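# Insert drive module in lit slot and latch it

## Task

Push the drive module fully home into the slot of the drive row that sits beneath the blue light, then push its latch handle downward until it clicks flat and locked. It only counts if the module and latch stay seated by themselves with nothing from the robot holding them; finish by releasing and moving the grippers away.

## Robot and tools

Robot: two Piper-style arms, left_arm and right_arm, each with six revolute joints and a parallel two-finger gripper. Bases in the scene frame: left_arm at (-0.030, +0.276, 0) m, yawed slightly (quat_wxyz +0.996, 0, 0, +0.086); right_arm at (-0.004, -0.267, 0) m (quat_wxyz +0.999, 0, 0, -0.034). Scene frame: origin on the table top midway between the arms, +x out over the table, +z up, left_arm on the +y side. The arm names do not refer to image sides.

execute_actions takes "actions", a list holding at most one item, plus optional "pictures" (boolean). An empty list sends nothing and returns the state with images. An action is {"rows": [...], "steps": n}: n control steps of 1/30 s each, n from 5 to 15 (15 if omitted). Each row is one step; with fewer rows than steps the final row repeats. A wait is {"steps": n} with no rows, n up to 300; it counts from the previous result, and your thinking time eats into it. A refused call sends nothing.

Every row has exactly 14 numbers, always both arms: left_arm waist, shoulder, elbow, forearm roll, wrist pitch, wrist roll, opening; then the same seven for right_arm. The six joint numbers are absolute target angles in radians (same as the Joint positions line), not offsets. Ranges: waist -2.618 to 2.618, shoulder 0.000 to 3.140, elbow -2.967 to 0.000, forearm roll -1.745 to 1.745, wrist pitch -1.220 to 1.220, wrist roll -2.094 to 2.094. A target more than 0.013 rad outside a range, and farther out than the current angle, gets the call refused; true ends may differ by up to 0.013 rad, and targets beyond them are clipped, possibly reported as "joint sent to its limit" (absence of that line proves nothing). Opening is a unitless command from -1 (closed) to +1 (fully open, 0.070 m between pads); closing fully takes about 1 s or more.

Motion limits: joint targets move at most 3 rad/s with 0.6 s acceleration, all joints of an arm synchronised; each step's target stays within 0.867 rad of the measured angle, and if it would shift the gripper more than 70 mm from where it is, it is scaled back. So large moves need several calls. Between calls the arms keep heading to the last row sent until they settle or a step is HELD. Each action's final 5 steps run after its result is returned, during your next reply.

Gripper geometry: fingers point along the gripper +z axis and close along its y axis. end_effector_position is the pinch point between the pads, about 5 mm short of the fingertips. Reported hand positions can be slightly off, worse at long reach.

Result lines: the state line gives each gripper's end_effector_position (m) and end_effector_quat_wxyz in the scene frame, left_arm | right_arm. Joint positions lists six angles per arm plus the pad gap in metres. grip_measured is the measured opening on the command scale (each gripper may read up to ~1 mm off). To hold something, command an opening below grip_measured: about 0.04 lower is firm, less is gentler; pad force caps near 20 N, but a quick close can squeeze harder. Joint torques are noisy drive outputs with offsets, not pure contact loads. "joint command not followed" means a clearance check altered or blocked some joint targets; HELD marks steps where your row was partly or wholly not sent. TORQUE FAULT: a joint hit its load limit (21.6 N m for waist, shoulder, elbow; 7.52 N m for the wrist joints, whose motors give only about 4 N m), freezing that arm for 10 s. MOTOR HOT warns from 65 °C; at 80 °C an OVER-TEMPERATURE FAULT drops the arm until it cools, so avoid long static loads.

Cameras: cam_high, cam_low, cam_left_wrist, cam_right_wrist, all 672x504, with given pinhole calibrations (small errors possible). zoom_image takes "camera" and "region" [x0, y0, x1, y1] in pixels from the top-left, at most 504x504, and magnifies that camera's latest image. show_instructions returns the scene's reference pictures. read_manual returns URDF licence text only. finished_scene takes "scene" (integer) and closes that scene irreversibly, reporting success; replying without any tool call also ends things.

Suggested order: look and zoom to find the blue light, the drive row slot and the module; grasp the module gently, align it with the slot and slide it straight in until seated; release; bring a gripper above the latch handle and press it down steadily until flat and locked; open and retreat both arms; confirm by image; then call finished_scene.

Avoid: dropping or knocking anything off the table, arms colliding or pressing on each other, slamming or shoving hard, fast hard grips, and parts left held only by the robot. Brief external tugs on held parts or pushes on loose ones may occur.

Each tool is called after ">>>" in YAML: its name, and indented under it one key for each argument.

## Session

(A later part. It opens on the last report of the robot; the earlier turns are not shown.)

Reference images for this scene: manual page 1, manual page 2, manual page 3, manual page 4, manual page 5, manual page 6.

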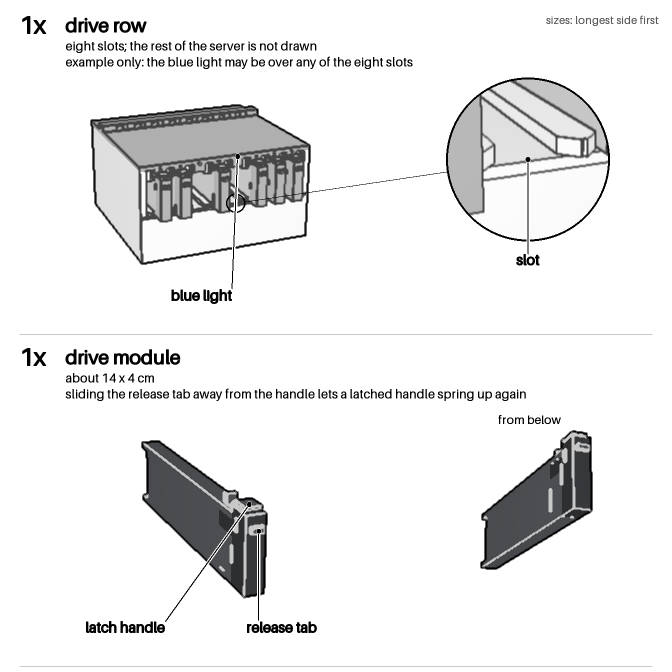

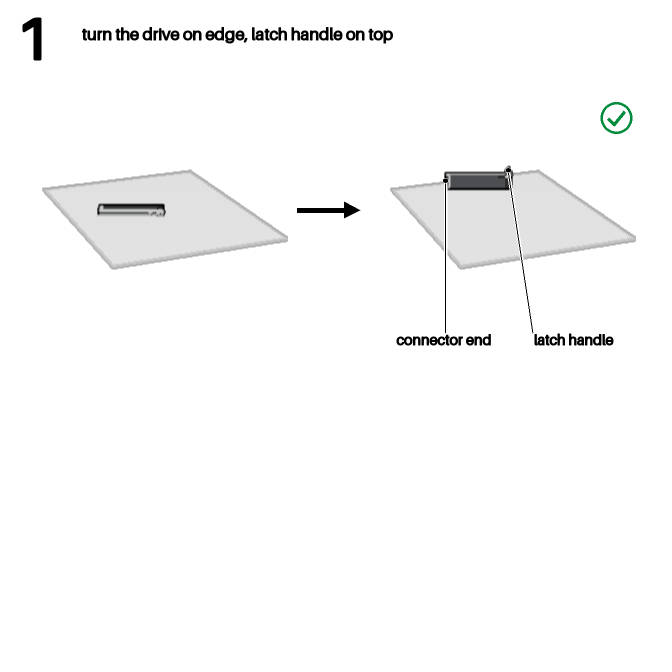

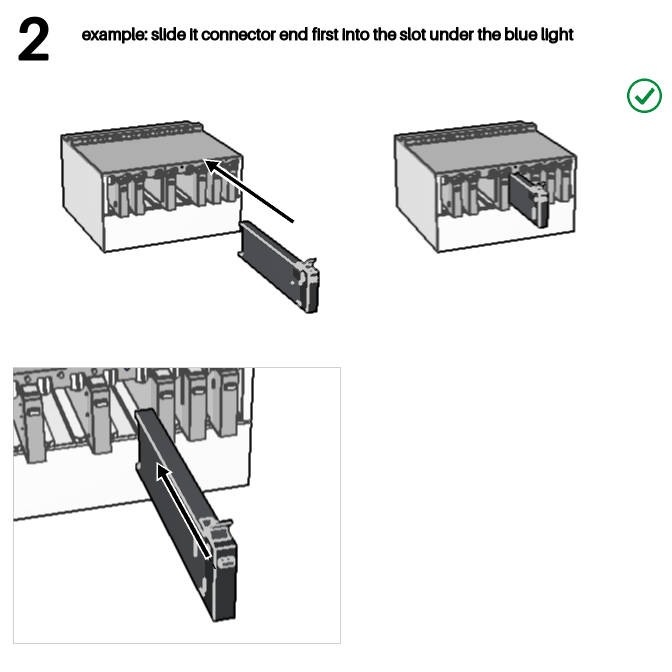

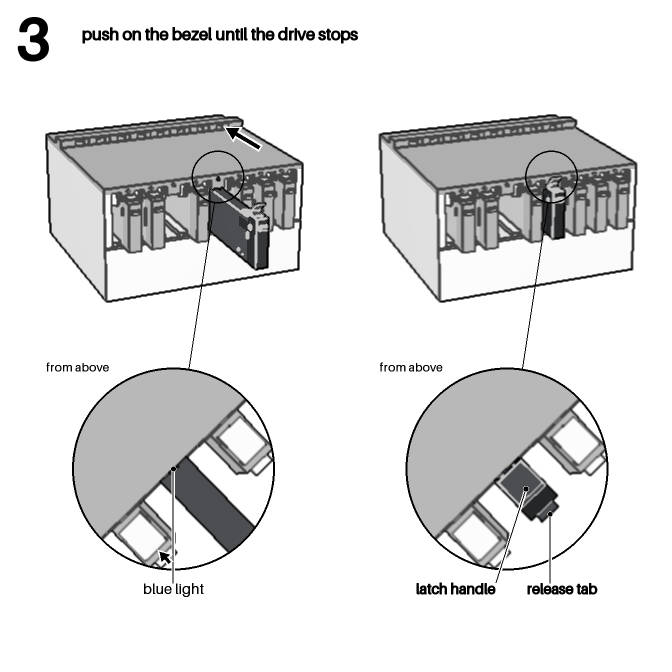

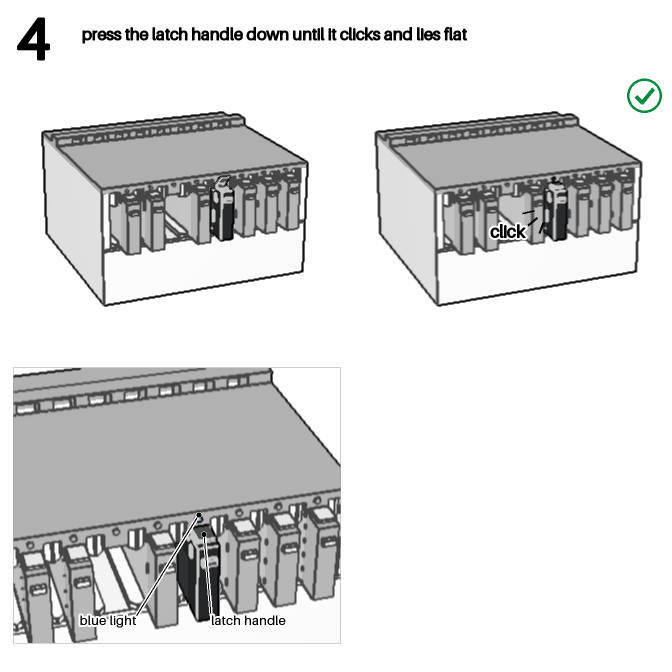

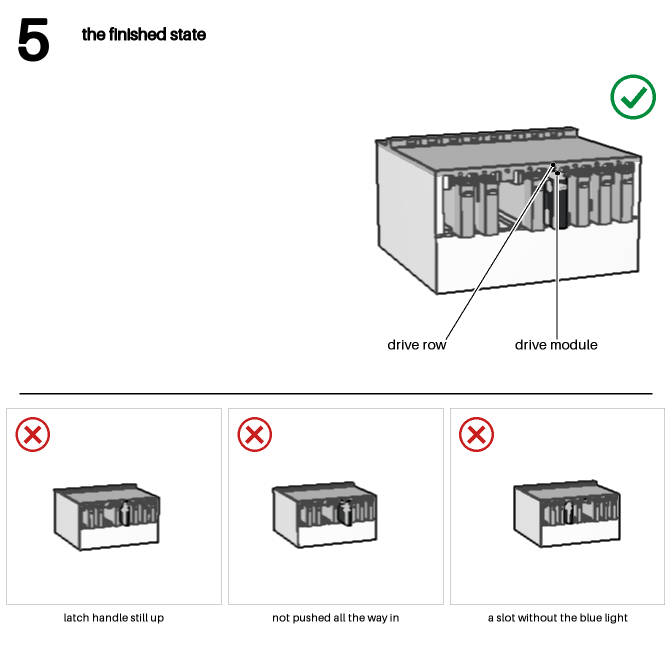

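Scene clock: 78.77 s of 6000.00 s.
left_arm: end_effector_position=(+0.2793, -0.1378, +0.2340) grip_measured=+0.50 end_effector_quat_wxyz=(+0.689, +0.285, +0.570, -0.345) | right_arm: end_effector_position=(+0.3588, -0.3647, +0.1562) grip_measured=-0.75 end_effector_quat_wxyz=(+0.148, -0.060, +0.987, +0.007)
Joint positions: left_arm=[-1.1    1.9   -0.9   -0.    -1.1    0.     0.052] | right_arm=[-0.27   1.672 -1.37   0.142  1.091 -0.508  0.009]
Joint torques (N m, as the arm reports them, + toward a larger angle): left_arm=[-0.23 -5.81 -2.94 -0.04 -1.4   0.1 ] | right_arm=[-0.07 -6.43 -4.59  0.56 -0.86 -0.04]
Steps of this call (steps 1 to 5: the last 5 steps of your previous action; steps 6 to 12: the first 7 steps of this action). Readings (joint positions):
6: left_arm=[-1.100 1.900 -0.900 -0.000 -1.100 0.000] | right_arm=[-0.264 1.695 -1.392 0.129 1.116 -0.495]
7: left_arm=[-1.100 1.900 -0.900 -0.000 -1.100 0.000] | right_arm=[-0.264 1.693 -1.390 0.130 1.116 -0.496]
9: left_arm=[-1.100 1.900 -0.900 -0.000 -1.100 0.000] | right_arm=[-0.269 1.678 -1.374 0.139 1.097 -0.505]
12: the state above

>>> execute_actions:
  actions:
    - {"rows":[[-1.1,1.9,-0.9,0,-1.1,0,0.5,-0.279,1.6582,-1.3338,0.140,1.092,-0.515,-0.9]],"steps":15}

>>> execute_actions:
  actions:
    - {"steps":12}
  pictures: true

>>> zoom_image:
  camera: "cam_left_wrist"
  region: [290, 190, 370, 250]

>>> execute_actions:
  actions:
    - {"rows":[[-1.1,1.9,-0.9,0,-1.1,0,0.5,-0.259,1.702,-1.390,0.133,1.101,-0.492,-0.9]],"steps":14}

>>> execute_actions:
  actions:
    - {"rows":[[-1.1,1.9,-0.9,0,-1.1,0,0.5,-0.272,1.674,-1.354,0.1375,1.0955,-0.507,-0.9]],"steps":12}

Scene clock: 79.60 s of 6000.00 s.
left_arm: end_effector_position=(+0.2793, -0.1378, +0.2340) grip_measured=+0.50 end_effector_quat_wxyz=(+0.689, +0.285, +0.570, -0.345) | right_arm: end_effector_position=(+0.3480, -0.3650, +0.1490) grip_measured=-0.75 end_effector_quat_wxyz=(+0.135, -0.058, +0.989, +0.010)
Joint positions: left_arm=[-1.1    1.9   -0.9   -0.    -1.1    0.     0.052] | right_arm=[-0.28   1.658 -1.331  0.139  1.092 -0.514  0.009]
Joint torques (N m, as the arm reports them, + toward a larger angle): left_arm=[-0.3  -5.77 -2.91 -0.02 -1.41  0.11] | right_arm=[ 0.05 -6.02 -4.73  0.32 -0.32 -0.16]
Steps of this call (steps 1 to 5: the last 5 steps of your previous action; steps 6 to 15: the robot went on to your last target; steps 16 to 25: the first 10 steps of this action). Readings (joint positions):
16: left_arm=[-1.100 1.900 -0.900 -0.000 -1.100 0.000] | right_arm=[-0.272 1.672 -1.368 0.138 1.100 -0.507]
17: left_arm=[-1.100 1.900 -0.900 -0.000 -1.100 0.000] | right_arm=[-0.273 1.671 -1.365 0.138 1.100 -0.507]
19: left_arm=[-1.100 1.900 -0.900 -0.000 -1.100 0.000] | right_arm=[-0.277 1.662 -1.342 0.138 1.095 -0.512]
23: left_arm=[-1.100 1.900 -0.900 -0.000 -1.100 0.000] | right_arm=[-0.280 1.658 -1.331 0.139 1.093 -0.514]
25: the state above

Scene clock: 80.00 s of 6000.00 s.
left_arm: end_effector_position=(+0.2793, -0.1378, +0.2340) grip_measured=+0.50 end_effector_quat_wxyz=(+0.689, +0.285, +0.570, -0.345) | right_arm: end_effector_position=(+0.3487, -0.3651, +0.1498) grip_measured=-0.75 end_effector_quat_wxyz=(+0.136, -0.059, +0.989, +0.009)
Joint positions: left_arm=[-1.1    1.9   -0.9   -0.    -1.1    0.     0.052] | right_arm=[-0.279  1.658 -1.334  0.14   1.092 -0.515  0.009]
Joint torques (N m, as the arm reports them, + toward a larger angle): left_arm=[-0.32 -5.71 -2.86 -0.03 -1.4   0.09] | right_arm=[ 0.49 -6.28 -4.75  0.34 -0.31 -0.19]
Kept back: nothing.
Steps of this call (steps 1 to 5: the last 5 steps of your previous action; steps 6 to 12: the robot went on to your last target). Readings (joint positions):
1: left_arm=[-1.100 1.900 -0.900 -0.000 -1.100 0.000] | right_arm=[-0.280 1.658 -1.332 0.139 1.092 -0.515]
2: left_arm=[-1.100 1.900 -0.900 -0.000 -1.100 0.000] | right_arm=[-0.280 1.658 -1.332 0.140 1.092 -0.515]
4: left_arm=[-1.100 1.900 -0.900 -0.000 -1.100 0.000] | right_arm=[-0.280 1.658 -1.333 0.140 1.092 -0.515]
8: left_arm=[-1.100 1.900 -0.900 -0.000 -1.100 0.000] | right_arm=[-0.280 1.658 -1.333 0.140 1.092 -0.515]
12: the state above
camera_calibration (this result's frames):
cam_left_wrist: T_world_to_cam=[[-0.80158, -0.597786, 0.0110053, 0.139371], [-0.255357, 0.325652, -0.910354, 0.32204], [0.540613, -0.732532, -0.413685, -0.0340592], [0, 0, 0, 1]] pos_world=[0.212365, -0.0465083, 0.277547]
cam_right_wrist: T_world_to_cam=[[0.121124, -0.992625, 0.00486575, -0.406409], [-0.940216, -0.113154, 0.321232, 0.232789], [-0.318312, -0.0434838, -0.946988, 0.361656], [0, 0, 0, 1]] pos_world=[0.383217, -0.361345, 0.269682]

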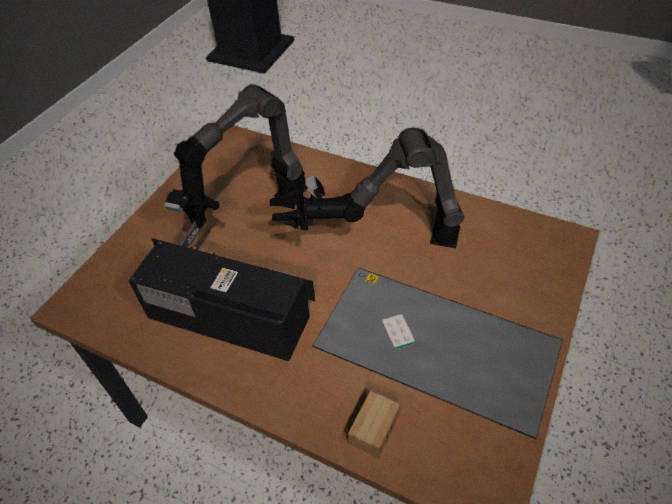

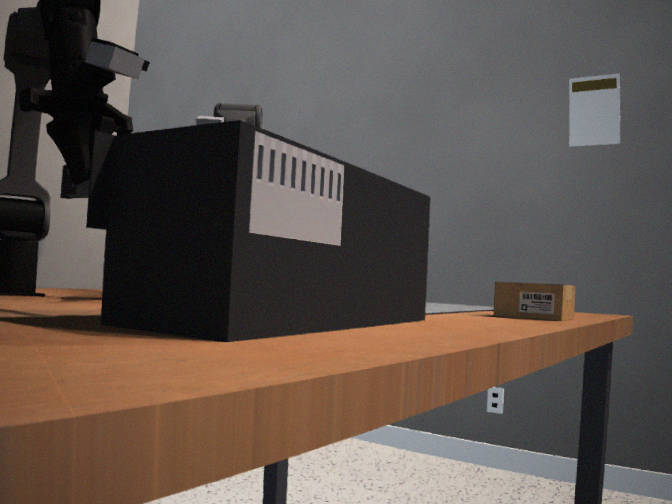

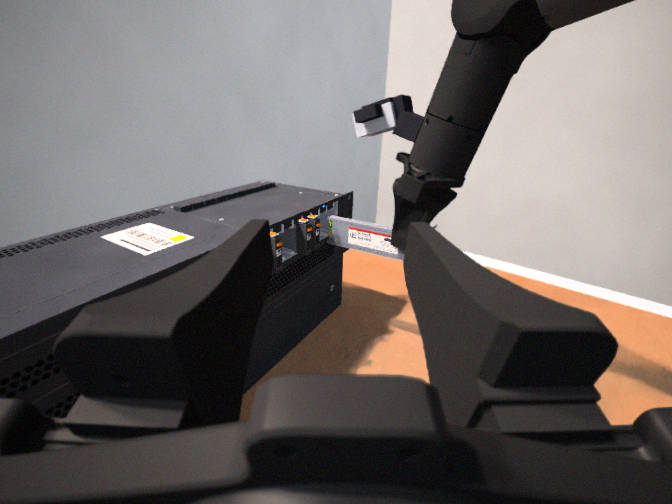

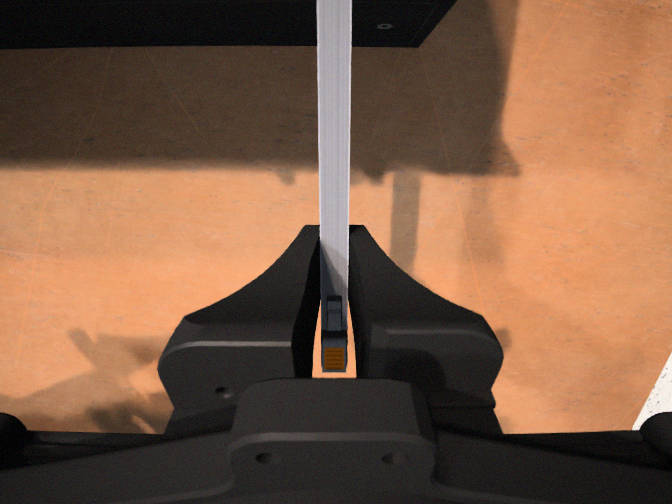

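Region (290, 190, 370, 250) of cam_left_wrist's 672x504 image, scaled by 6.300, with more detail than that image has; it fills the top 378 rows of this view, and the rest is white.

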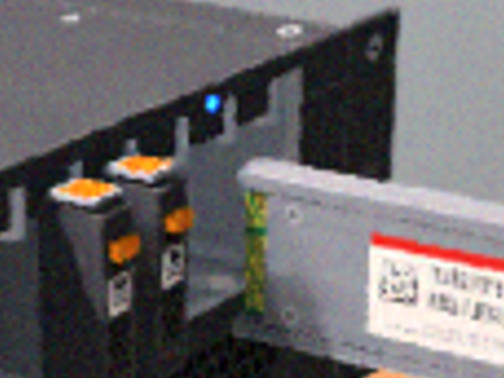

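Scene clock: 80.30 s of 6000.00 s.
left_arm: end_effector_position=(+0.2793, -0.1378, +0.2340) grip_measured=+0.50 end_effector_quat_wxyz=(+0.689, +0.285, +0.570, -0.345) | right_arm: end_effector_position=(+0.3616, -0.3640, +0.1506) grip_measured=-0.75 end_effector_quat_wxyz=(+0.135, -0.059, +0.989, +0.008)
Joint positions: left_arm=[-1.1    1.9   -0.9   -0.    -1.1    0.     0.052] | right_arm=[-0.26   1.7   -1.391  0.129  1.107 -0.491  0.009]
Joint torques (N m, as the arm reports them, + toward a larger angle): left_arm=[-0.19 -5.84 -2.99 -0.05 -1.4   0.11] | right_arm=[ 2.26 -4.94 -4.15  0.93 -1.31 -0.2 ]
Steps of this call (steps 1 to 9: the first 9 steps of this action). Readings (joint positions):
1: left_arm=[-1.100 1.900 -0.900 -0.000 -1.100 0.000] | right_arm=[-0.279 1.658 -1.334 0.140 1.092 -0.515]
2: left_arm=[-1.100 1.900 -0.900 -0.000 -1.100 0.000] | right_arm=[-0.278 1.660 -1.337 0.140 1.092 -0.514]
4: left_arm=[-1.100 1.900 -0.900 -0.000 -1.100 0.000] | right_arm=[-0.269 1.677 -1.362 0.138 1.095 -0.505]
8: left_arm=[-1.100 1.900 -0.900 -0.000 -1.100 0.000] | right_arm=[-0.260 1.700 -1.391 0.129 1.107 -0.491]
9: the state above

Scene clock: 80.70 s of 6000.00 s.
left_arm: end_effector_position=(+0.2793, -0.1378, +0.2340) grip_measured=+0.50 end_effector_quat_wxyz=(+0.689, +0.285, +0.570, -0.345) | right_arm: end_effector_position=(+0.3553, -0.3635, +0.1496) grip_measured=-0.75 end_effector_quat_wxyz=(+0.139, -0.060, +0.988, +0.010)
Joint positions: left_arm=[-1.1    1.9   -0.9   -0.    -1.1    0.     0.052] | right_arm=[-0.27   1.675 -1.353  0.142  1.089 -0.508  0.009]
Joint torques (N m, as the arm reports them, + toward a larger angle): left_arm=[-0.26 -5.8  -3.04 -0.02 -1.4   0.09] | right_arm=[-0.76 -5.87 -3.92  0.1  -0.05 -0.01]
Steps of this call (steps 1 to 5: the last 5 steps of your previous action; steps 6 to 12: the first 7 steps of this action). Readings (joint positions):
6: left_arm=[-1.100 1.900 -0.900 -0.000 -1.100 0.000] | right_arm=[-0.260 1.700 -1.391 0.130 1.106 -0.491]
7: left_arm=[-1.100 1.900 -0.900 -0.000 -1.100 0.000] | right_arm=[-0.261 1.699 -1.388 0.131 1.103 -0.493]
9: left_arm=[-1.100 1.900 -0.900 -0.000 -1.100 0.000] | right_arm=[-0.266 1.684 -1.366 0.139 1.089 -0.503]
12: the state above

>>> execute_actions:
  actions:
    - {"rows":[[-1.1,1.9,-0.9,0,-1.1,0,0.5,-0.272,1.6735,-1.3573,0.1375,1.0994,-0.507,-0.9]],"steps":10}

>>> execute_actions:
  actions:
    - {"rows":[[-1.1,1.9,-0.9,0,-1.1,0,0.5,-0.249,1.7245,-1.4225,0.130,1.110,-0.480,-0.9]],"steps":15}

>>> execute_actions:
  actions:
    - {"steps":6}

Scene clock: 81.23 s of 6000.00 s.
left_arm: end_effector_position=(+0.2793, -0.1378, +0.2340) grip_measured=+0.50 end_effector_quat_wxyz=(+0.689, +0.285, +0.570, -0.345) | right_arm: end_effector_position=(+0.3536, -0.3643, +0.1507) grip_measured=-0.75 end_effector_quat_wxyz=(+0.136, -0.059, +0.989, +0.010)
Joint positions: left_arm=[-1.1    1.9   -0.9   -0.    -1.1    0.     0.052] | right_arm=[-0.272  1.674 -1.357  0.138  1.1   -0.507  0.009]
Joint torques (N m, as the arm reports them, + toward a larger angle): left_arm=[-0.38 -5.91 -2.94 -0.04 -1.42  0.08] | right_arm=[-0.85 -6.38 -4.62 -0.02 -0.12  0.06]
Steps of this call (steps 1 to 5: the last 5 steps of your previous action; steps 6 to 11: the robot went on to your last target; steps 12 to 16: the first 5 steps of this action). Readings (joint positions):
12: left_arm=[-1.100 1.900 -0.900 -0.000 -1.100 0.000] | right_arm=[-0.272 1.675 -1.353 0.138 1.095 -0.507]
13: left_arm=[-1.100 1.900 -0.900 -0.000 -1.100 0.000] | right_arm=[-0.272 1.675 -1.355 0.138 1.098 -0.507]
15: left_arm=[-1.100 1.900 -0.900 -0.000 -1.100 0.000] | right_arm=[-0.272 1.674 -1.357 0.138 1.100 -0.507]
16: the state above

Scene clock: 81.73 s of 6000.00 s.
left_arm: end_effector_position=(+0.2793, -0.1378, +0.2340) grip_measured=+0.50 end_effector_quat_wxyz=(+0.689, +0.285, +0.570, -0.345) | right_arm: end_effector_position=(+0.3607, -0.3621, +0.1472) grip_measured=-0.75 end_effector_quat_wxyz=(+0.116, -0.059, +0.991, +0.013)
Joint positions: left_arm=[-1.1    1.9   -0.9   -0.    -1.1    0.     0.052] | right_arm=[-0.253  1.725 -1.419  0.121  1.146 -0.477  0.009]
Joint torques (N m, as the arm reports them, + toward a larger angle): left_arm=[-0.28 -5.86 -2.94 -0.03 -1.4   0.1 ] | right_arm=[ 6.39 -6.17 -8.44  2.5  -3.44 -0.51]
Steps of this call (steps 1 to 5: the last 5 steps of your previous action; steps 6 to 15: the first 10 steps of this action). Readings (joint positions):
6: left_arm=[-1.100 1.900 -0.900 -0.000 -1.100 0.000] | right_arm=[-0.272 1.674 -1.357 0.138 1.100 -0.507]
7: left_arm=[-1.100 1.900 -0.900 -0.000 -1.100 0.000] | right_arm=[-0.271 1.675 -1.360 0.137 1.100 -0.506]
9: left_arm=[-1.100 1.900 -0.900 -0.000 -1.100 0.000] | right_arm=[-0.264 1.692 -1.385 0.133 1.107 -0.495]
13: left_arm=[-1.100 1.900 -0.900 -0.000 -1.100 0.000] | right_arm=[-0.253 1.725 -1.419 0.120 1.146 -0.477]
15: the state above

Scene clock: 81.93 s of 6000.00 s.
left_arm: end_effector_position=(+0.2793, -0.1378, +0.2340) grip_measured=+0.50 end_effector_quat_wxyz=(+0.689, +0.285, +0.570, -0.345) | right_arm: end_effector_position=(+0.3605, -0.3598, +0.1477) grip_measured=-0.73 end_effector_quat_wxyz=(+0.115, -0.060, +0.991, +0.017)
Joint positions: left_arm=[-1.1    1.9   -0.9   -0.    -1.1    0.     0.052] | right_arm=[-0.25   1.725 -1.421  0.127  1.153 -0.479  0.009]
Joint torques (N m, as the arm reports them, + toward a larger angle): left_arm=[-0.27 -5.75 -2.94 -0.07 -1.38  0.11] | right_arm=[ 6.64 -6.45 -8.58  2.57 -3.47 -0.57]
Kept back: nothing.
Steps of this call (steps 1 to 5: the last 5 steps of your previous action; step 6: the robot went on to your last target). Readings (joint positions):
1: left_arm=[-1.100 1.900 -0.900 -0.000 -1.100 0.000] | right_arm=[-0.253 1.725 -1.419 0.122 1.147 -0.477]
2: left_arm=[-1.100 1.900 -0.900 -0.000 -1.100 0.000] | right_arm=[-0.252 1.725 -1.419 0.123 1.148 -0.478]
4: left_arm=[-1.100 1.900 -0.900 -0.000 -1.100 0.000] | right_arm=[-0.251 1.725 -1.420 0.125 1.151 -0.478]
6: the state above

>>> execute_actions:
  actions:
    - {"rows":[[-1.1,1.9,-0.9,0,-1.1,0,0.5,-0.279,1.6582,-1.3338,0.140,1.092,-0.515,-0.9]],"steps":15}

>>> execute_actions:
  actions:
    - {"steps":15}
  pictures: true

>>> zoom_image:
  camera: "cam_left_wrist"
  region: [290, 190, 370, 250]

Scene clock: 82.43 s of 6000.00 s.
left_arm: end_effector_position=(+0.2793, -0.1378, +0.2340) grip_measured=+0.50 end_effector_quat_wxyz=(+0.689, +0.285, +0.570, -0.345) | right_arm: end_effector_position=(+0.3536, -0.3637, +0.1537) grip_measured=-0.75 end_effector_quat_wxyz=(+0.148, -0.060, +0.987, +0.009)
Joint positions: left_arm=[-1.1    1.9   -0.9   -0.    -1.1    0.     0.052] | right_arm=[-0.275  1.655 -1.339  0.149  1.078 -0.518  0.009]
Joint torques (N m, as the arm reports them, + toward a larger angle): left_arm=[-0.28 -5.83 -2.86 -0.03 -1.39  0.1 ] | right_arm=[-1.05 -5.   -3.01 -0.03 -0.11  0.09]
Steps of this call (steps 1 to 5: the robot went on to your last target; steps 6 to 15: the first 10 steps of this action). Readings (joint positions):
6: left_arm=[-1.100 1.900 -0.900 -0.000 -1.100 0.000] | right_arm=[-0.249 1.725 -1.422 0.129 1.156 -0.480]
7: left_arm=[-1.100 1.900 -0.900 -0.000 -1.100 0.000] | right_arm=[-0.250 1.723 -1.420 0.130 1.155 -0.481]
9: left_arm=[-1.100 1.900 -0.900 -0.000 -1.100 0.000] | right_arm=[-0.256 1.706 -1.398 0.136 1.127 -0.491]
13: left_arm=[-1.100 1.900 -0.900 -0.000 -1.100 0.000] | right_arm=[-0.274 1.656 -1.342 0.151 1.074 -0.518]
15: the state above

Scene clock: 82.93 s of 6000.00 s.
left_arm: end_effector_position=(+0.2793, -0.1378, +0.2340) grip_measured=+0.50 end_effector_quat_wxyz=(+0.689, +0.285, +0.570, -0.345) | right_arm: end_effector_position=(+0.3490, -0.3649, +0.1501) grip_measured=-0.75 end_effector_quat_wxyz=(+0.137, -0.059, +0.989, +0.009)
Joint positions: left_arm=[-1.1    1.9   -0.9   -0.    -1.1    0.     0.052] | right_arm=[-0.279  1.658 -1.334  0.14   1.091 -0.515  0.009]
Joint torques (N m, as the arm reports them, + toward a larger angle): left_arm=[-0.25 -5.72 -3.   -0.04 -1.41  0.1 ] | right_arm=[-0.89 -4.9  -3.06 -0.01 -0.05  0.08]
Kept back: nothing.
Steps of this call (steps 1 to 5: the last 5 steps of your previous action; steps 6 to 15: the robot went on to your last target). Readings (joint positions):
1: left_arm=[-1.100 1.900 -0.900 -0.000 -1.100 0.000] | right_arm=[-0.276 1.655 -1.339 0.148 1.081 -0.518]
2: left_arm=[-1.100 1.900 -0.900 -0.000 -1.100 0.000] | right_arm=[-0.276 1.655 -1.338 0.146 1.083 -0.517]
4: left_arm=[-1.100 1.900 -0.900 -0.000 -1.100 0.000] | right_arm=[-0.277 1.656 -1.337 0.144 1.086 -0.517]
8: left_arm=[-1.100 1.900 -0.900 -0.000 -1.100 0.000] | right_arm=[-0.278 1.657 -1.335 0.142 1.089 -0.516]
15: the state above
camera_calibration (this result's frames):
cam_left_wrist: T_world_to_cam=[[-0.80158, -0.597786, 0.0110052, 0.139371], [-0.255357, 0.325652, -0.910354, 0.32204], [0.540613, -0.732532, -0.413684, -0.0340593], [0, 0, 0, 1]] pos_world=[0.212365, -0.0465083, 0.277547]
cam_right_wrist: T_world_to_cam=[[0.121578, -0.992568, 0.00533054, -0.406536], [-0.940668, -0.113504, 0.319782, 0.233214], [-0.3168, -0.0438928, -0.947476, 0.361473], [0, 0, 0, 1]] pos_world=[0.383318, -0.361177, 0.270076]

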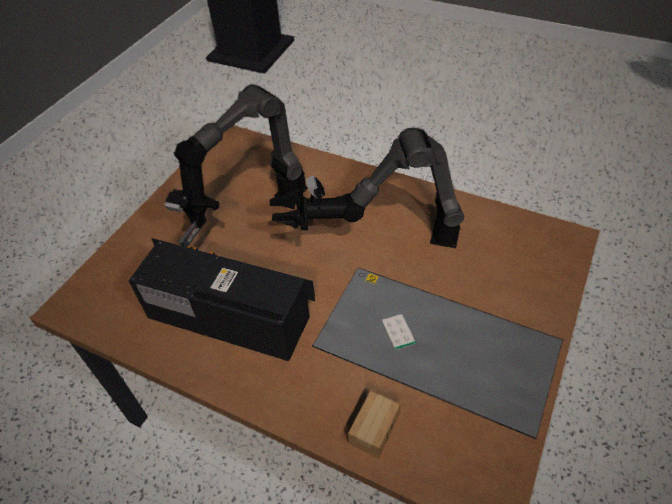

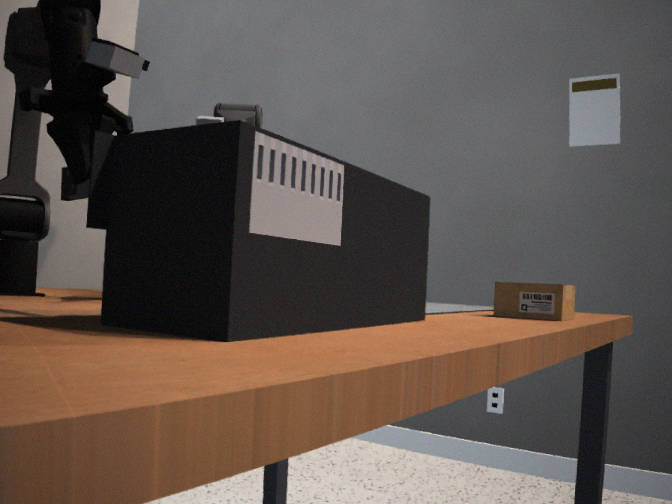

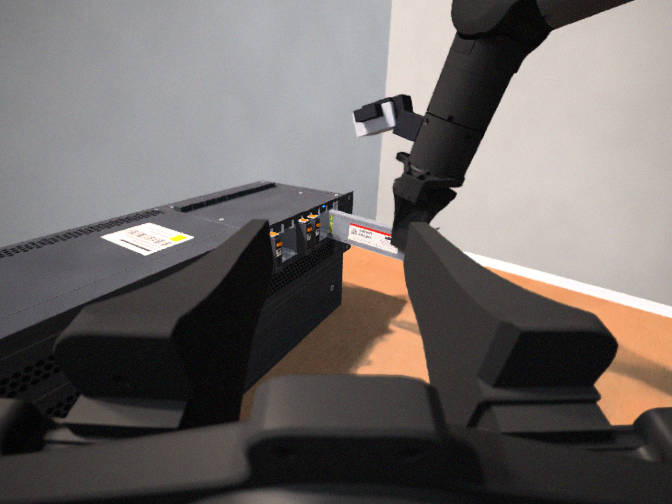

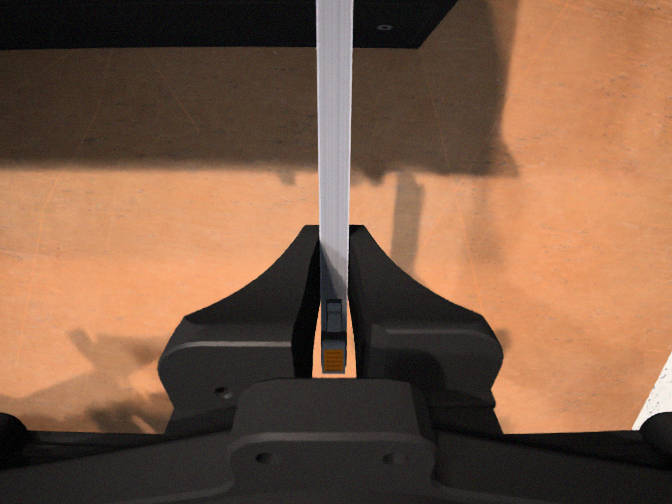

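Region (290, 190, 370, 250) of cam_left_wrist's 672x504 image, scaled by 6.300, with more detail than that image has; it fills the top 378 rows of this view, and the rest is white.

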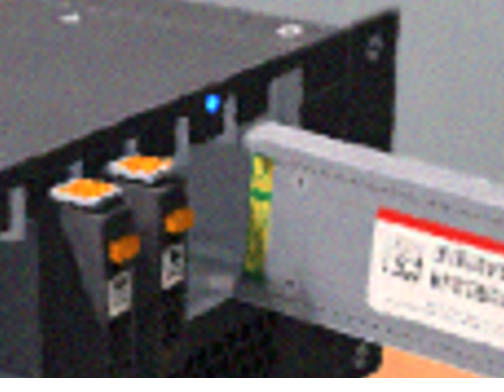

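>>> execute_actions:
  actions:
    - {"rows":[[-1.1,1.9,-0.9,0,-1.1,0,0.5,-0.26,1.7266,-0.8521,0,0.4835,0,-0.9]],"steps":15}

>>> execute_actions:
  actions:
    - {"rows":[[-1.1,1.9,-0.9,0,-1.1,0,0.5,-0.26,1.7266,-0.8521,0,0.4835,0,-0.9]],"steps":15}

>>> execute_actions:
  actions:
    - {"rows":[[-1.1,1.9,-0.9,0,-1.1,0,0.5,-0.26,1.7266,-0.8521,0,0.4835,0,-0.6]],"steps":15}

>>> execute_actions:
  actions:
    - {"rows":[[-1.1,1.9,-0.9,0,-1.1,0,0.5,-0.26,1.7266,-0.8521,0,0.4835,0,-0.6]],"steps":8}

>>> execute_actions:
  actions:
    - {"rows":[[-1.1,1.9,-0.9,0,-1.1,0,0.5,-0.26,1.7266,-0.8521,0,0.4835,0,-0.9]],"steps":15}

>>> execute_actions:
  actions:
    - {"rows":[[-1.1,1.9,-0.9,0,-1.1,0,0.5,-0.3063,1.6038,-1.2814,0.1517,1.0708,-0.547,-0.9]],"steps":15}

>>> execute_actions:
  actions:
    - {"rows":[[-1.1,1.9,-0.9,0,-1.1,0,0.5,-0.3063,1.6038,-1.2814,0.1517,1.0708,-0.547,-0.9]],"steps":12}

>>> execute_actions:
  actions:
    - {"rows":[[-1.1,1.9,-0.9,0,-1.1,0,0.5,-0.288,1.656,-1.347,0.140,1.098,-0.524,-0.9]],"steps":15}

>>> execute_actions:
  actions:
    - {"steps":10}
  pictures: true

>>> zoom_image:
  camera: "cam_left_wrist"
  region: [290, 190, 370, 250]

Scene clock: 83.90 s of 6000.00 s.
left_arm: end_effector_position=(+0.2793, -0.1378, +0.2340) grip_measured=+0.50 end_effector_quat_wxyz=(+0.689, +0.285, +0.570, -0.345) | right_arm: end_effector_position=(+0.3434, -0.3745, +0.0957) grip_measured=-0.75 end_effector_quat_wxyz=(+0.136, +0.037, +0.990, -0.009)
Joint positions: left_arm=[-1.1    1.9   -0.9   -0.    -1.1    0.     0.052] | right_arm=[-0.272  1.685 -1.145  0.085  0.853 -0.313  0.009]
Joint torques (N m, as the arm reports them, + toward a larger angle): left_arm=[-0.25 -5.82 -2.89 -0.04 -1.39  0.1 ] | right_arm=[ 0.62 -4.79 -1.68 -0.2  -0.65  0.34]
Steps of this call (steps 1 to 15: the robot went on to your last target; steps 16 to 19: nothing new was sent; steps 20 to 29: the first 10 steps of this action). Readings (joint positions):
20: left_arm=[-1.100 1.900 -0.900 -0.000 -1.100 0.000] | right_arm=[-0.279 1.658 -1.334 0.140 1.092 -0.515]
21: left_arm=[-1.100 1.900 -0.900 -0.000 -1.100 0.000] | right_arm=[-0.279 1.658 -1.331 0.139 1.090 -0.512]
23: left_arm=[-1.100 1.900 -0.900 -0.000 -1.100 0.000] | right_arm=[-0.279 1.660 -1.312 0.134 1.066 -0.491]
27: left_arm=[-1.100 1.900 -0.900 -0.000 -1.100 0.000] | right_arm=[-0.275 1.674 -1.218 0.106 0.946 -0.391]
29: the state above

Scene clock: 84.40 s of 6000.00 s.
left_arm: end_effector_position=(+0.2793, -0.1378, +0.2340) grip_measured=+0.50 end_effector_quat_wxyz=(+0.689, +0.285, +0.570, -0.345) | right_arm: end_effector_position=(+0.3187, -0.3765, +0.0229) grip_measured=-0.75 end_effector_quat_wxyz=(+0.150, +0.161, +0.975, -0.025)
Joint positions: left_arm=[-1.1    1.9   -0.9   -0.    -1.1    0.     0.052] | right_arm=[-0.26   1.726 -0.854 -0.     0.482  0.     0.009]
Joint torques (N m, as the arm reports them, + toward a larger angle): left_arm=[-0.31 -5.93 -3.   -0.02 -1.4   0.09] | right_arm=[ 0.42 -4.28 -1.73  0.    0.32 -0.17]
Steps of this call (steps 1 to 5: the last 5 steps of your previous action; steps 6 to 15: the first 10 steps of this action). Readings (joint positions):
6: left_arm=[-1.100 1.900 -0.900 -0.000 -1.100 0.000] | right_arm=[-0.263 1.718 -0.921 0.021 0.573 -0.076]
7: left_arm=[-1.100 1.900 -0.900 -0.000 -1.100 0.000] | right_arm=[-0.262 1.721 -0.899 0.014 0.544 -0.051]
9: left_arm=[-1.100 1.900 -0.900 -0.000 -1.100 0.000] | right_arm=[-0.261 1.725 -0.867 0.005 0.503 -0.017]
13: left_arm=[-1.100 1.900 -0.900 -0.000 -1.100 0.000] | right_arm=[-0.260 1.726 -0.854 -0.000 0.481 0.000]
15: the state above

Scene clock: 84.90 s of 6000.00 s.
left_arm: end_effector_position=(+0.2793, -0.1378, +0.2340) grip_measured=+0.50 end_effector_quat_wxyz=(+0.689, +0.285, +0.570, -0.345) | right_arm: end_effector_position=(+0.3166, -0.3758, +0.0213) grip_measured=-0.60 end_effector_quat_wxyz=(+0.145, +0.161, +0.976, -0.024)
Joint positions: left_arm=[-1.1    1.9   -0.9   -0.    -1.1    0.     0.052] | right_arm=[-0.26   1.727 -0.851 -0.     0.486  0.     0.014]
Joint torques (N m, as the arm reports them, + toward a larger angle): left_arm=[-0.15 -5.94 -2.94 -0.05 -1.42  0.1 ] | right_arm=[ 0.42 -4.75 -2.89  0.14 -0.32 -0.17]
Steps of this call (steps 1 to 5: the last 5 steps of your previous action; steps 6 to 15: the first 10 steps of this action). Readings (joint positions):
6: left_arm=[-1.100 1.900 -0.900 -0.000 -1.100 0.000] | right_arm=[-0.260 1.726 -0.854 -0.000 0.483 0.000]
7: left_arm=[-1.100 1.900 -0.900 -0.000 -1.100 0.000] | right_arm=[-0.260 1.726 -0.852 -0.000 0.484 0.000]
9: left_arm=[-1.100 1.900 -0.900 -0.000 -1.100 0.000] | right_arm=[-0.260 1.727 -0.851 -0.000 0.486 0.000]
13: left_arm=[-1.100 1.900 -0.900 -0.000 -1.100 0.000] | right_arm=[-0.260 1.727 -0.851 -0.000 0.486 0.000]
15: the state above

Scene clock: 85.17 s of 6000.00 s.
left_arm: end_effector_position=(+0.2793, -0.1378, +0.2340) grip_measured=+0.50 end_effector_quat_wxyz=(+0.689, +0.285, +0.570, -0.345) | right_arm: end_effector_position=(+0.3169, -0.3759, +0.0214) grip_measured=-0.60 end_effector_quat_wxyz=(+0.146, +0.161, +0.976, -0.024)
Joint positions: left_arm=[-1.1    1.9   -0.9   -0.    -1.1    0.     0.052] | right_arm=[-0.26   1.727 -0.851 -0.     0.484  0.     0.014]
Joint torques (N m, as the arm reports them, + toward a larger angle): left_arm=[-0.18 -5.72 -2.95 -0.02 -1.39  0.11] | right_arm=[ 0.41 -4.91 -3.55  0.17 -0.31 -0.2 ]
Steps of this call (steps 1 to 5: the last 5 steps of your previous action; steps 6 to 8: the first 3 steps of this action). Readings (joint positions):
6: left_arm=[-1.100 1.900 -0.900 -0.000 -1.100 0.000] | right_arm=[-0.260 1.727 -0.851 -0.000 0.484 0.000]
7: left_arm=[-1.100 1.900 -0.900 -0.000 -1.100 0.000] | right_arm=[-0.260 1.727 -0.851 -0.000 0.484 0.000]
8: the state above

Scene clock: 85.67 s of 6000.00 s.
left_arm: end_effector_position=(+0.2793, -0.1378, +0.2340) grip_measured=+0.50 end_effector_quat_wxyz=(+0.689, +0.285, +0.570, -0.345) | right_arm: end_effector_position=(+0.3174, -0.3760, +0.0217) grip_measured=-0.75 end_effector_quat_wxyz=(+0.147, +0.161, +0.976, -0.024)
Joint positions: left_arm=[-1.1    1.9   -0.9   -0.    -1.1    0.     0.052] | right_arm=[-0.26   1.727 -0.852 -0.     0.484 -0.     0.009]
Joint torques (N m, as the arm reports them, + toward a larger angle): left_arm=[-0.2  -5.83 -2.93 -0.04 -1.38  0.09] | right_arm=[ 0.25 -5.15 -3.82  0.18 -0.35 -0.18]
Steps of this call (steps 1 to 5: the last 5 steps of your previous action; steps 6 to 15: the first 10 steps of this action). Readings (joint positions):
6: left_arm=[-1.100 1.900 -0.900 -0.000 -1.100 0.000] | right_arm=[-0.260 1.727 -0.851 -0.000 0.484 0.000]
7: left_arm=[-1.100 1.900 -0.900 -0.000 -1.100 0.000] | right_arm=[-0.260 1.727 -0.852 -0.000 0.484 0.000]
9: left_arm=[-1.100 1.900 -0.900 -0.000 -1.100 0.000] | right_arm=[-0.260 1.727 -0.852 -0.000 0.484 -0.000]
13: left_arm=[-1.100 1.900 -0.900 -0.000 -1.100 0.000] | right_arm=[-0.260 1.727 -0.852 -0.000 0.484 -0.000]
15: the state above

Scene clock: 86.17 s of 6000.00 s.
left_arm: end_effector_position=(+0.2793, -0.1378, +0.2340) grip_measured=+0.50 end_effector_quat_wxyz=(+0.689, +0.285, +0.570, -0.345) | right_arm: end_effector_position=(+0.3324, -0.3784, +0.0713) grip_measured=-0.75 end_effector_quat_wxyz=(+0.142, +0.081, +0.986, -0.017)
Joint positions: left_arm=[-1.1    1.9   -0.9   -0.    -1.1    0.     0.052] | right_arm=[-0.278  1.679 -1.026  0.062  0.722 -0.223  0.009]
Joint torques (N m, as the arm reports them, + toward a larger angle): left_arm=[-0.32 -5.74 -2.82 -0.04 -1.38  0.08] | right_arm=[-0.78 -6.78 -5.06  0.29  0.14 -0.37]
Steps of this call (steps 1 to 5: the last 5 steps of your previous action; steps 6 to 15: the first 10 steps of this action). Readings (joint positions):
6: left_arm=[-1.100 1.900 -0.900 -0.000 -1.100 0.000] | right_arm=[-0.260 1.727 -0.852 0.000 0.484 -0.000]
7: left_arm=[-1.100 1.900 -0.900 -0.000 -1.100 0.000] | right_arm=[-0.260 1.727 -0.854 0.001 0.486 -0.003]
9: left_arm=[-1.100 1.900 -0.900 -0.000 -1.100 0.000] | right_arm=[-0.261 1.723 -0.872 0.007 0.510 -0.026]
13: left_arm=[-1.100 1.900 -0.900 -0.000 -1.100 0.000] | right_arm=[-0.271 1.698 -0.959 0.038 0.629 -0.137]
15: the state above

Scene clock: 86.57 s of 6000.00 s.
left_arm: end_effector_position=(+0.2793, -0.1378, +0.2340) grip_measured=+0.50 end_effector_quat_wxyz=(+0.689, +0.285, +0.570, -0.345) | right_arm: end_effector_position=(+0.3373, -0.3690, +0.1557) grip_measured=-0.75 end_effector_quat_wxyz=(+0.150, -0.059, +0.987, +0.005)
Joint positions: left_arm=[-1.1    1.9   -0.9   -0.    -1.1    0.     0.052] | right_arm=[-0.306  1.603 -1.282  0.152  1.072 -0.548  0.009]
Joint torques (N m, as the arm reports them, + toward a larger angle): left_arm=[-0.27 -5.85 -2.89 -0.02 -1.42  0.11] | right_arm=[-0.74 -5.05 -3.5   0.22 -0.41  0.08]
Steps of this call (steps 1 to 5: the last 5 steps of your previous action; steps 6 to 12: the first 7 steps of this action). Readings (joint positions):
6: left_arm=[-1.100 1.900 -0.900 -0.000 -1.100 0.000] | right_arm=[-0.300 1.619 -1.223 0.131 0.989 -0.471]
7: left_arm=[-1.100 1.900 -0.900 -0.000 -1.100 0.000] | right_arm=[-0.302 1.614 -1.243 0.138 1.017 -0.497]
9: left_arm=[-1.100 1.900 -0.900 -0.000 -1.100 0.000] | right_arm=[-0.305 1.606 -1.270 0.148 1.055 -0.532]
12: the state above

Scene clock: 87.07 s of 6000.00 s.
left_arm: end_effector_position=(+0.2793, -0.1378, +0.2340) grip_measured=+0.50 end_effector_quat_wxyz=(+0.689, +0.285, +0.570, -0.345) | right_arm: end_effector_position=(+0.3502, -0.3688, +0.1539) grip_measured=-0.75 end_effector_quat_wxyz=(+0.141, -0.059, +0.988, +0.007)
Joint positions: left_arm=[-1.1    1.9   -0.9   -0.    -1.1    0.     0.052] | right_arm=[-0.288  1.658 -1.348  0.14   1.097 -0.523  0.009]
Joint torques (N m, as the arm reports them, + toward a larger angle): left_arm=[-0.36 -5.85 -3.   -0.03 -1.4   0.09] | right_arm=[-0.27 -6.2  -3.69 -0.05 -0.06 -0.11]
Steps of this call (steps 1 to 5: the last 5 steps of your previous action; steps 6 to 15: the first 10 steps of this action). Readings (joint positions):
6: left_arm=[-1.100 1.900 -0.900 -0.000 -1.100 0.000] | right_arm=[-0.306 1.603 -1.282 0.152 1.071 -0.547]
7: left_arm=[-1.100 1.900 -0.900 -0.000 -1.100 0.000] | right_arm=[-0.306 1.605 -1.284 0.152 1.071 -0.546]
9: left_arm=[-1.100 1.900 -0.900 -0.000 -1.100 0.000] | right_arm=[-0.300 1.625 -1.307 0.148 1.081 -0.537]
13: left_arm=[-1.100 1.900 -0.900 -0.000 -1.100 0.000] | right_arm=[-0.288 1.659 -1.348 0.141 1.097 -0.523]
15: the state above

Scene clock: 87.40 s of 6000.00 s.
left_arm: end_effector_position=(+0.2793, -0.1378, +0.2340) grip_measured=+0.50 end_effector_quat_wxyz=(+0.689, +0.285, +0.570, -0.345) | right_arm: end_effector_position=(+0.3499, -0.3687, +0.1544) grip_measured=-0.75 end_effector_quat_wxyz=(+0.141, -0.060, +0.988, +0.006)
Joint positions: left_arm=[-1.1    1.9   -0.9   -0.    -1.1    0.     0.052] | right_arm=[-0.288  1.657 -1.348  0.14   1.098 -0.524  0.009]
Joint torques (N m, as the arm reports them, + toward a larger angle): left_arm=[-0.27 -5.8  -3.   -0.02 -1.42  0.09] | right_arm=[-0.48 -6.28 -3.12 -0.03 -0.04 -0.2 ]
Kept back: nothing.
Steps of this call (steps 1 to 5: the last 5 steps of your previous action; steps 6 to 10: the robot went on to your last target). Readings (joint positions):
1: left_arm=[-1.100 1.900 -0.900 -0.000 -1.100 0.000] | right_arm=[-0.288 1.658 -1.348 0.140 1.098 -0.523]
2: left_arm=[-1.100 1.900 -0.900 -0.000 -1.100 0.000] | right_arm=[-0.288 1.658 -1.348 0.140 1.098 -0.523]
4: left_arm=[-1.100 1.900 -0.900 -0.000 -1.100 0.000] | right_arm=[-0.288 1.658 -1.348 0.140 1.098 -0.523]
8: left_arm=[-1.100 1.900 -0.900 -0.000 -1.100 0.000] | right_arm=[-0.288 1.657 -1.348 0.140 1.098 -0.524]
10: the state above
camera_calibration (this result's frames):
cam_left_wrist: T_world_to_cam=[[-0.80158, -0.597786, 0.0110052, 0.139371], [-0.255357, 0.325652, -0.910354, 0.32204], [0.540613, -0.732532, -0.413684, -0.0340593], [0, 0, 0, 1]] pos_world=[0.212365, -0.0465082, 0.277547]
cam_right_wrist: T_world_to_cam=[[0.121692, -0.992499, 0.0116643, -0.411435], [-0.943293, -0.111987, 0.3125, 0.234909], [-0.30885, -0.0490318, -0.949846, 0.3614], [0, 0, 0, 1]] pos_world=[0.383275, -0.364322, 0.274664]

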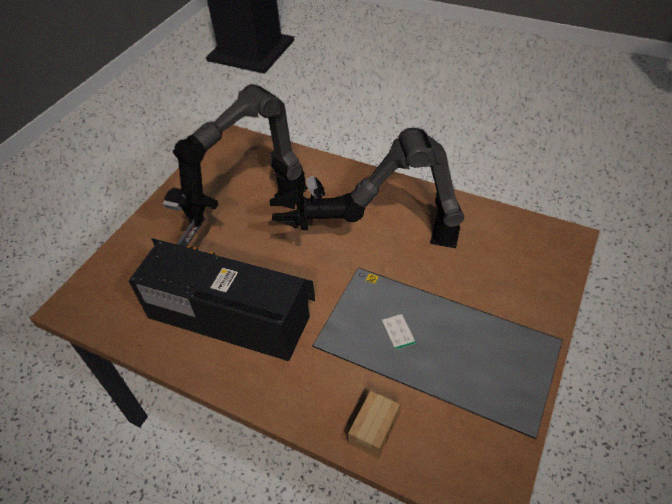

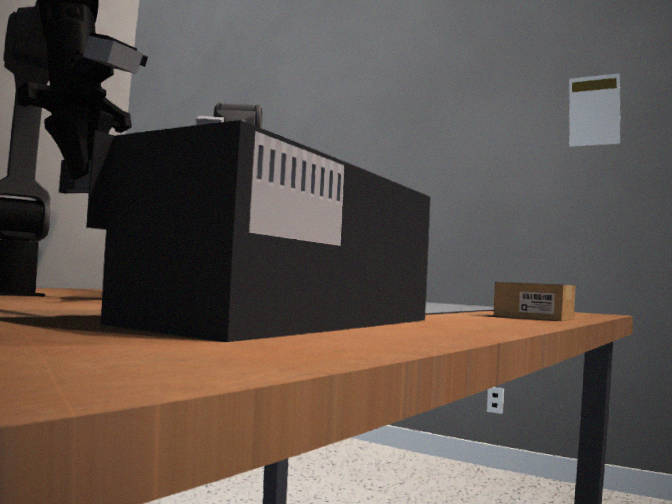

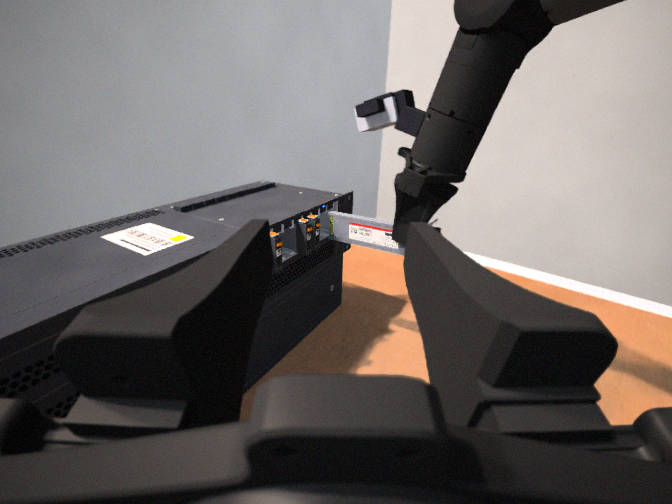

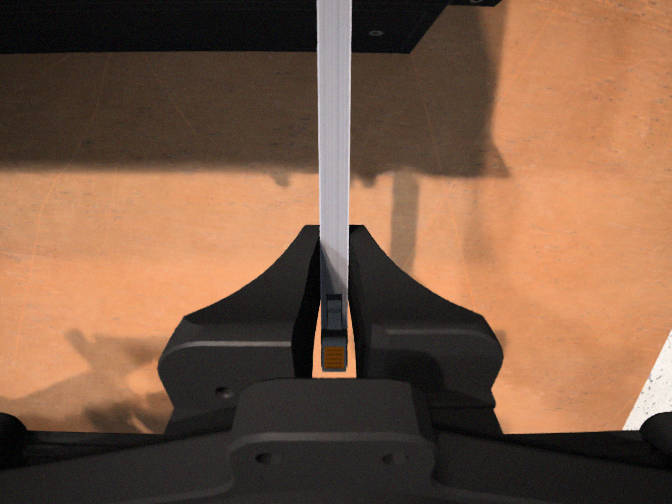

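Region (290, 190, 370, 250) of cam_left_wrist's 672x504 image, scaled by 6.300, with more detail than that image has; it fills the top 378 rows of this view, and the rest is white.

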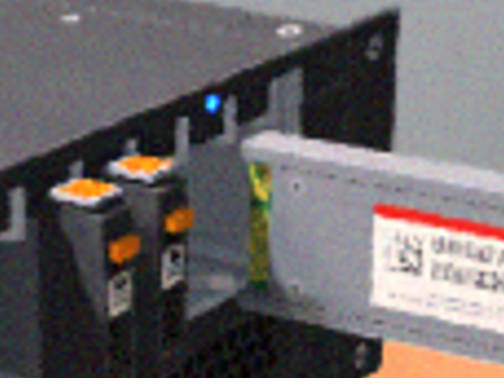

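>>> execute_actions:
  actions:
    - {"rows":[[-1.1,1.9,-0.9,0,-1.1,0,0.5,-0.271,1.6938,-1.3956,0.134,1.106,-0.5043,-0.9]],"steps":14}

>>> execute_actions:
  actions:
    - {"rows":[[-1.1,1.9,-0.9,0,-1.1,0,0.5,-0.281,1.672,-1.3675,0.1375,1.1015,-0.516,-0.9]],"steps":12}

Scene clock: 87.93 s of 6000.00 s.
left_arm: end_effector_position=(+0.2793, -0.1378, +0.2340) grip_measured=+0.50 end_effector_quat_wxyz=(+0.689, +0.285, +0.570, -0.345) | right_arm: end_effector_position=(+0.3588, -0.3677, +0.1533) grip_measured=-0.75 end_effector_quat_wxyz=(+0.135, -0.060, +0.989, +0.006)
Joint positions: left_arm=[-1.1    1.9   -0.9   -0.    -1.1    0.     0.052] | right_arm=[-0.272  1.693 -1.393  0.13   1.115 -0.504  0.009]
Joint torques (N m, as the arm reports them, + toward a larger angle): left_arm=[-0.25 -5.82 -2.98 -0.01 -1.37  0.08] | right_arm=[ 2.12 -5.59 -5.87  1.   -2.12 -0.08]
Steps of this call (steps 1 to 7: the robot went on to your last target; steps 8 to 16: the first 9 steps of this action). Readings (joint positions):
8: left_arm=[-1.100 1.900 -0.900 -0.000 -1.100 0.000] | right_arm=[-0.288 1.656 -1.347 0.140 1.098 -0.524]
9: left_arm=[-1.100 1.900 -0.900 -0.000 -1.100 0.000] | right_arm=[-0.287 1.657 -1.349 0.140 1.099 -0.523]
11: left_arm=[-1.100 1.900 -0.900 -0.000 -1.100 0.000] | right_arm=[-0.279 1.674 -1.372 0.136 1.103 -0.514]
15: left_arm=[-1.100 1.900 -0.900 -0.000 -1.100 0.000] | right_arm=[-0.272 1.693 -1.393 0.130 1.116 -0.504]
16: the state above

Scene clock: 88.33 s of 6000.00 s.
left_arm: end_effector_position=(+0.2793, -0.1378, +0.2340) grip_measured=+0.50 end_effector_quat_wxyz=(+0.689, +0.285, +0.570, -0.345) | right_arm: end_effector_position=(+0.3585, -0.3680, +0.1564) grip_measured=-0.75 end_effector_quat_wxyz=(+0.149, -0.060, +0.987, +0.005)
Joint positions: left_arm=[-1.1    1.9   -0.9   -0.    -1.1    0.     0.052] | right_arm=[-0.279  1.672 -1.371  0.143  1.09  -0.516  0.009]
Joint torques (N m, as the arm reports them, + toward a larger angle): left_arm=[-0.17 -5.8  -2.94 -0.03 -1.38  0.09] | right_arm=[-0.83 -5.84 -3.41  0.09  0.   -0.06]
Steps of this call (steps 1 to 5: the last 5 steps of your previous action; steps 6 to 12: the first 7 steps of this action). Readings (joint positions):
6: left_arm=[-1.100 1.900 -0.900 -0.000 -1.100 0.000] | right_arm=[-0.272 1.693 -1.393 0.130 1.115 -0.504]
7: left_arm=[-1.100 1.900 -0.900 -0.000 -1.100 0.000] | right_arm=[-0.273 1.692 -1.391 0.131 1.113 -0.505]
9: left_arm=[-1.100 1.900 -0.900 -0.000 -1.100 0.000] | right_arm=[-0.277 1.678 -1.375 0.140 1.095 -0.514]
12: the state above


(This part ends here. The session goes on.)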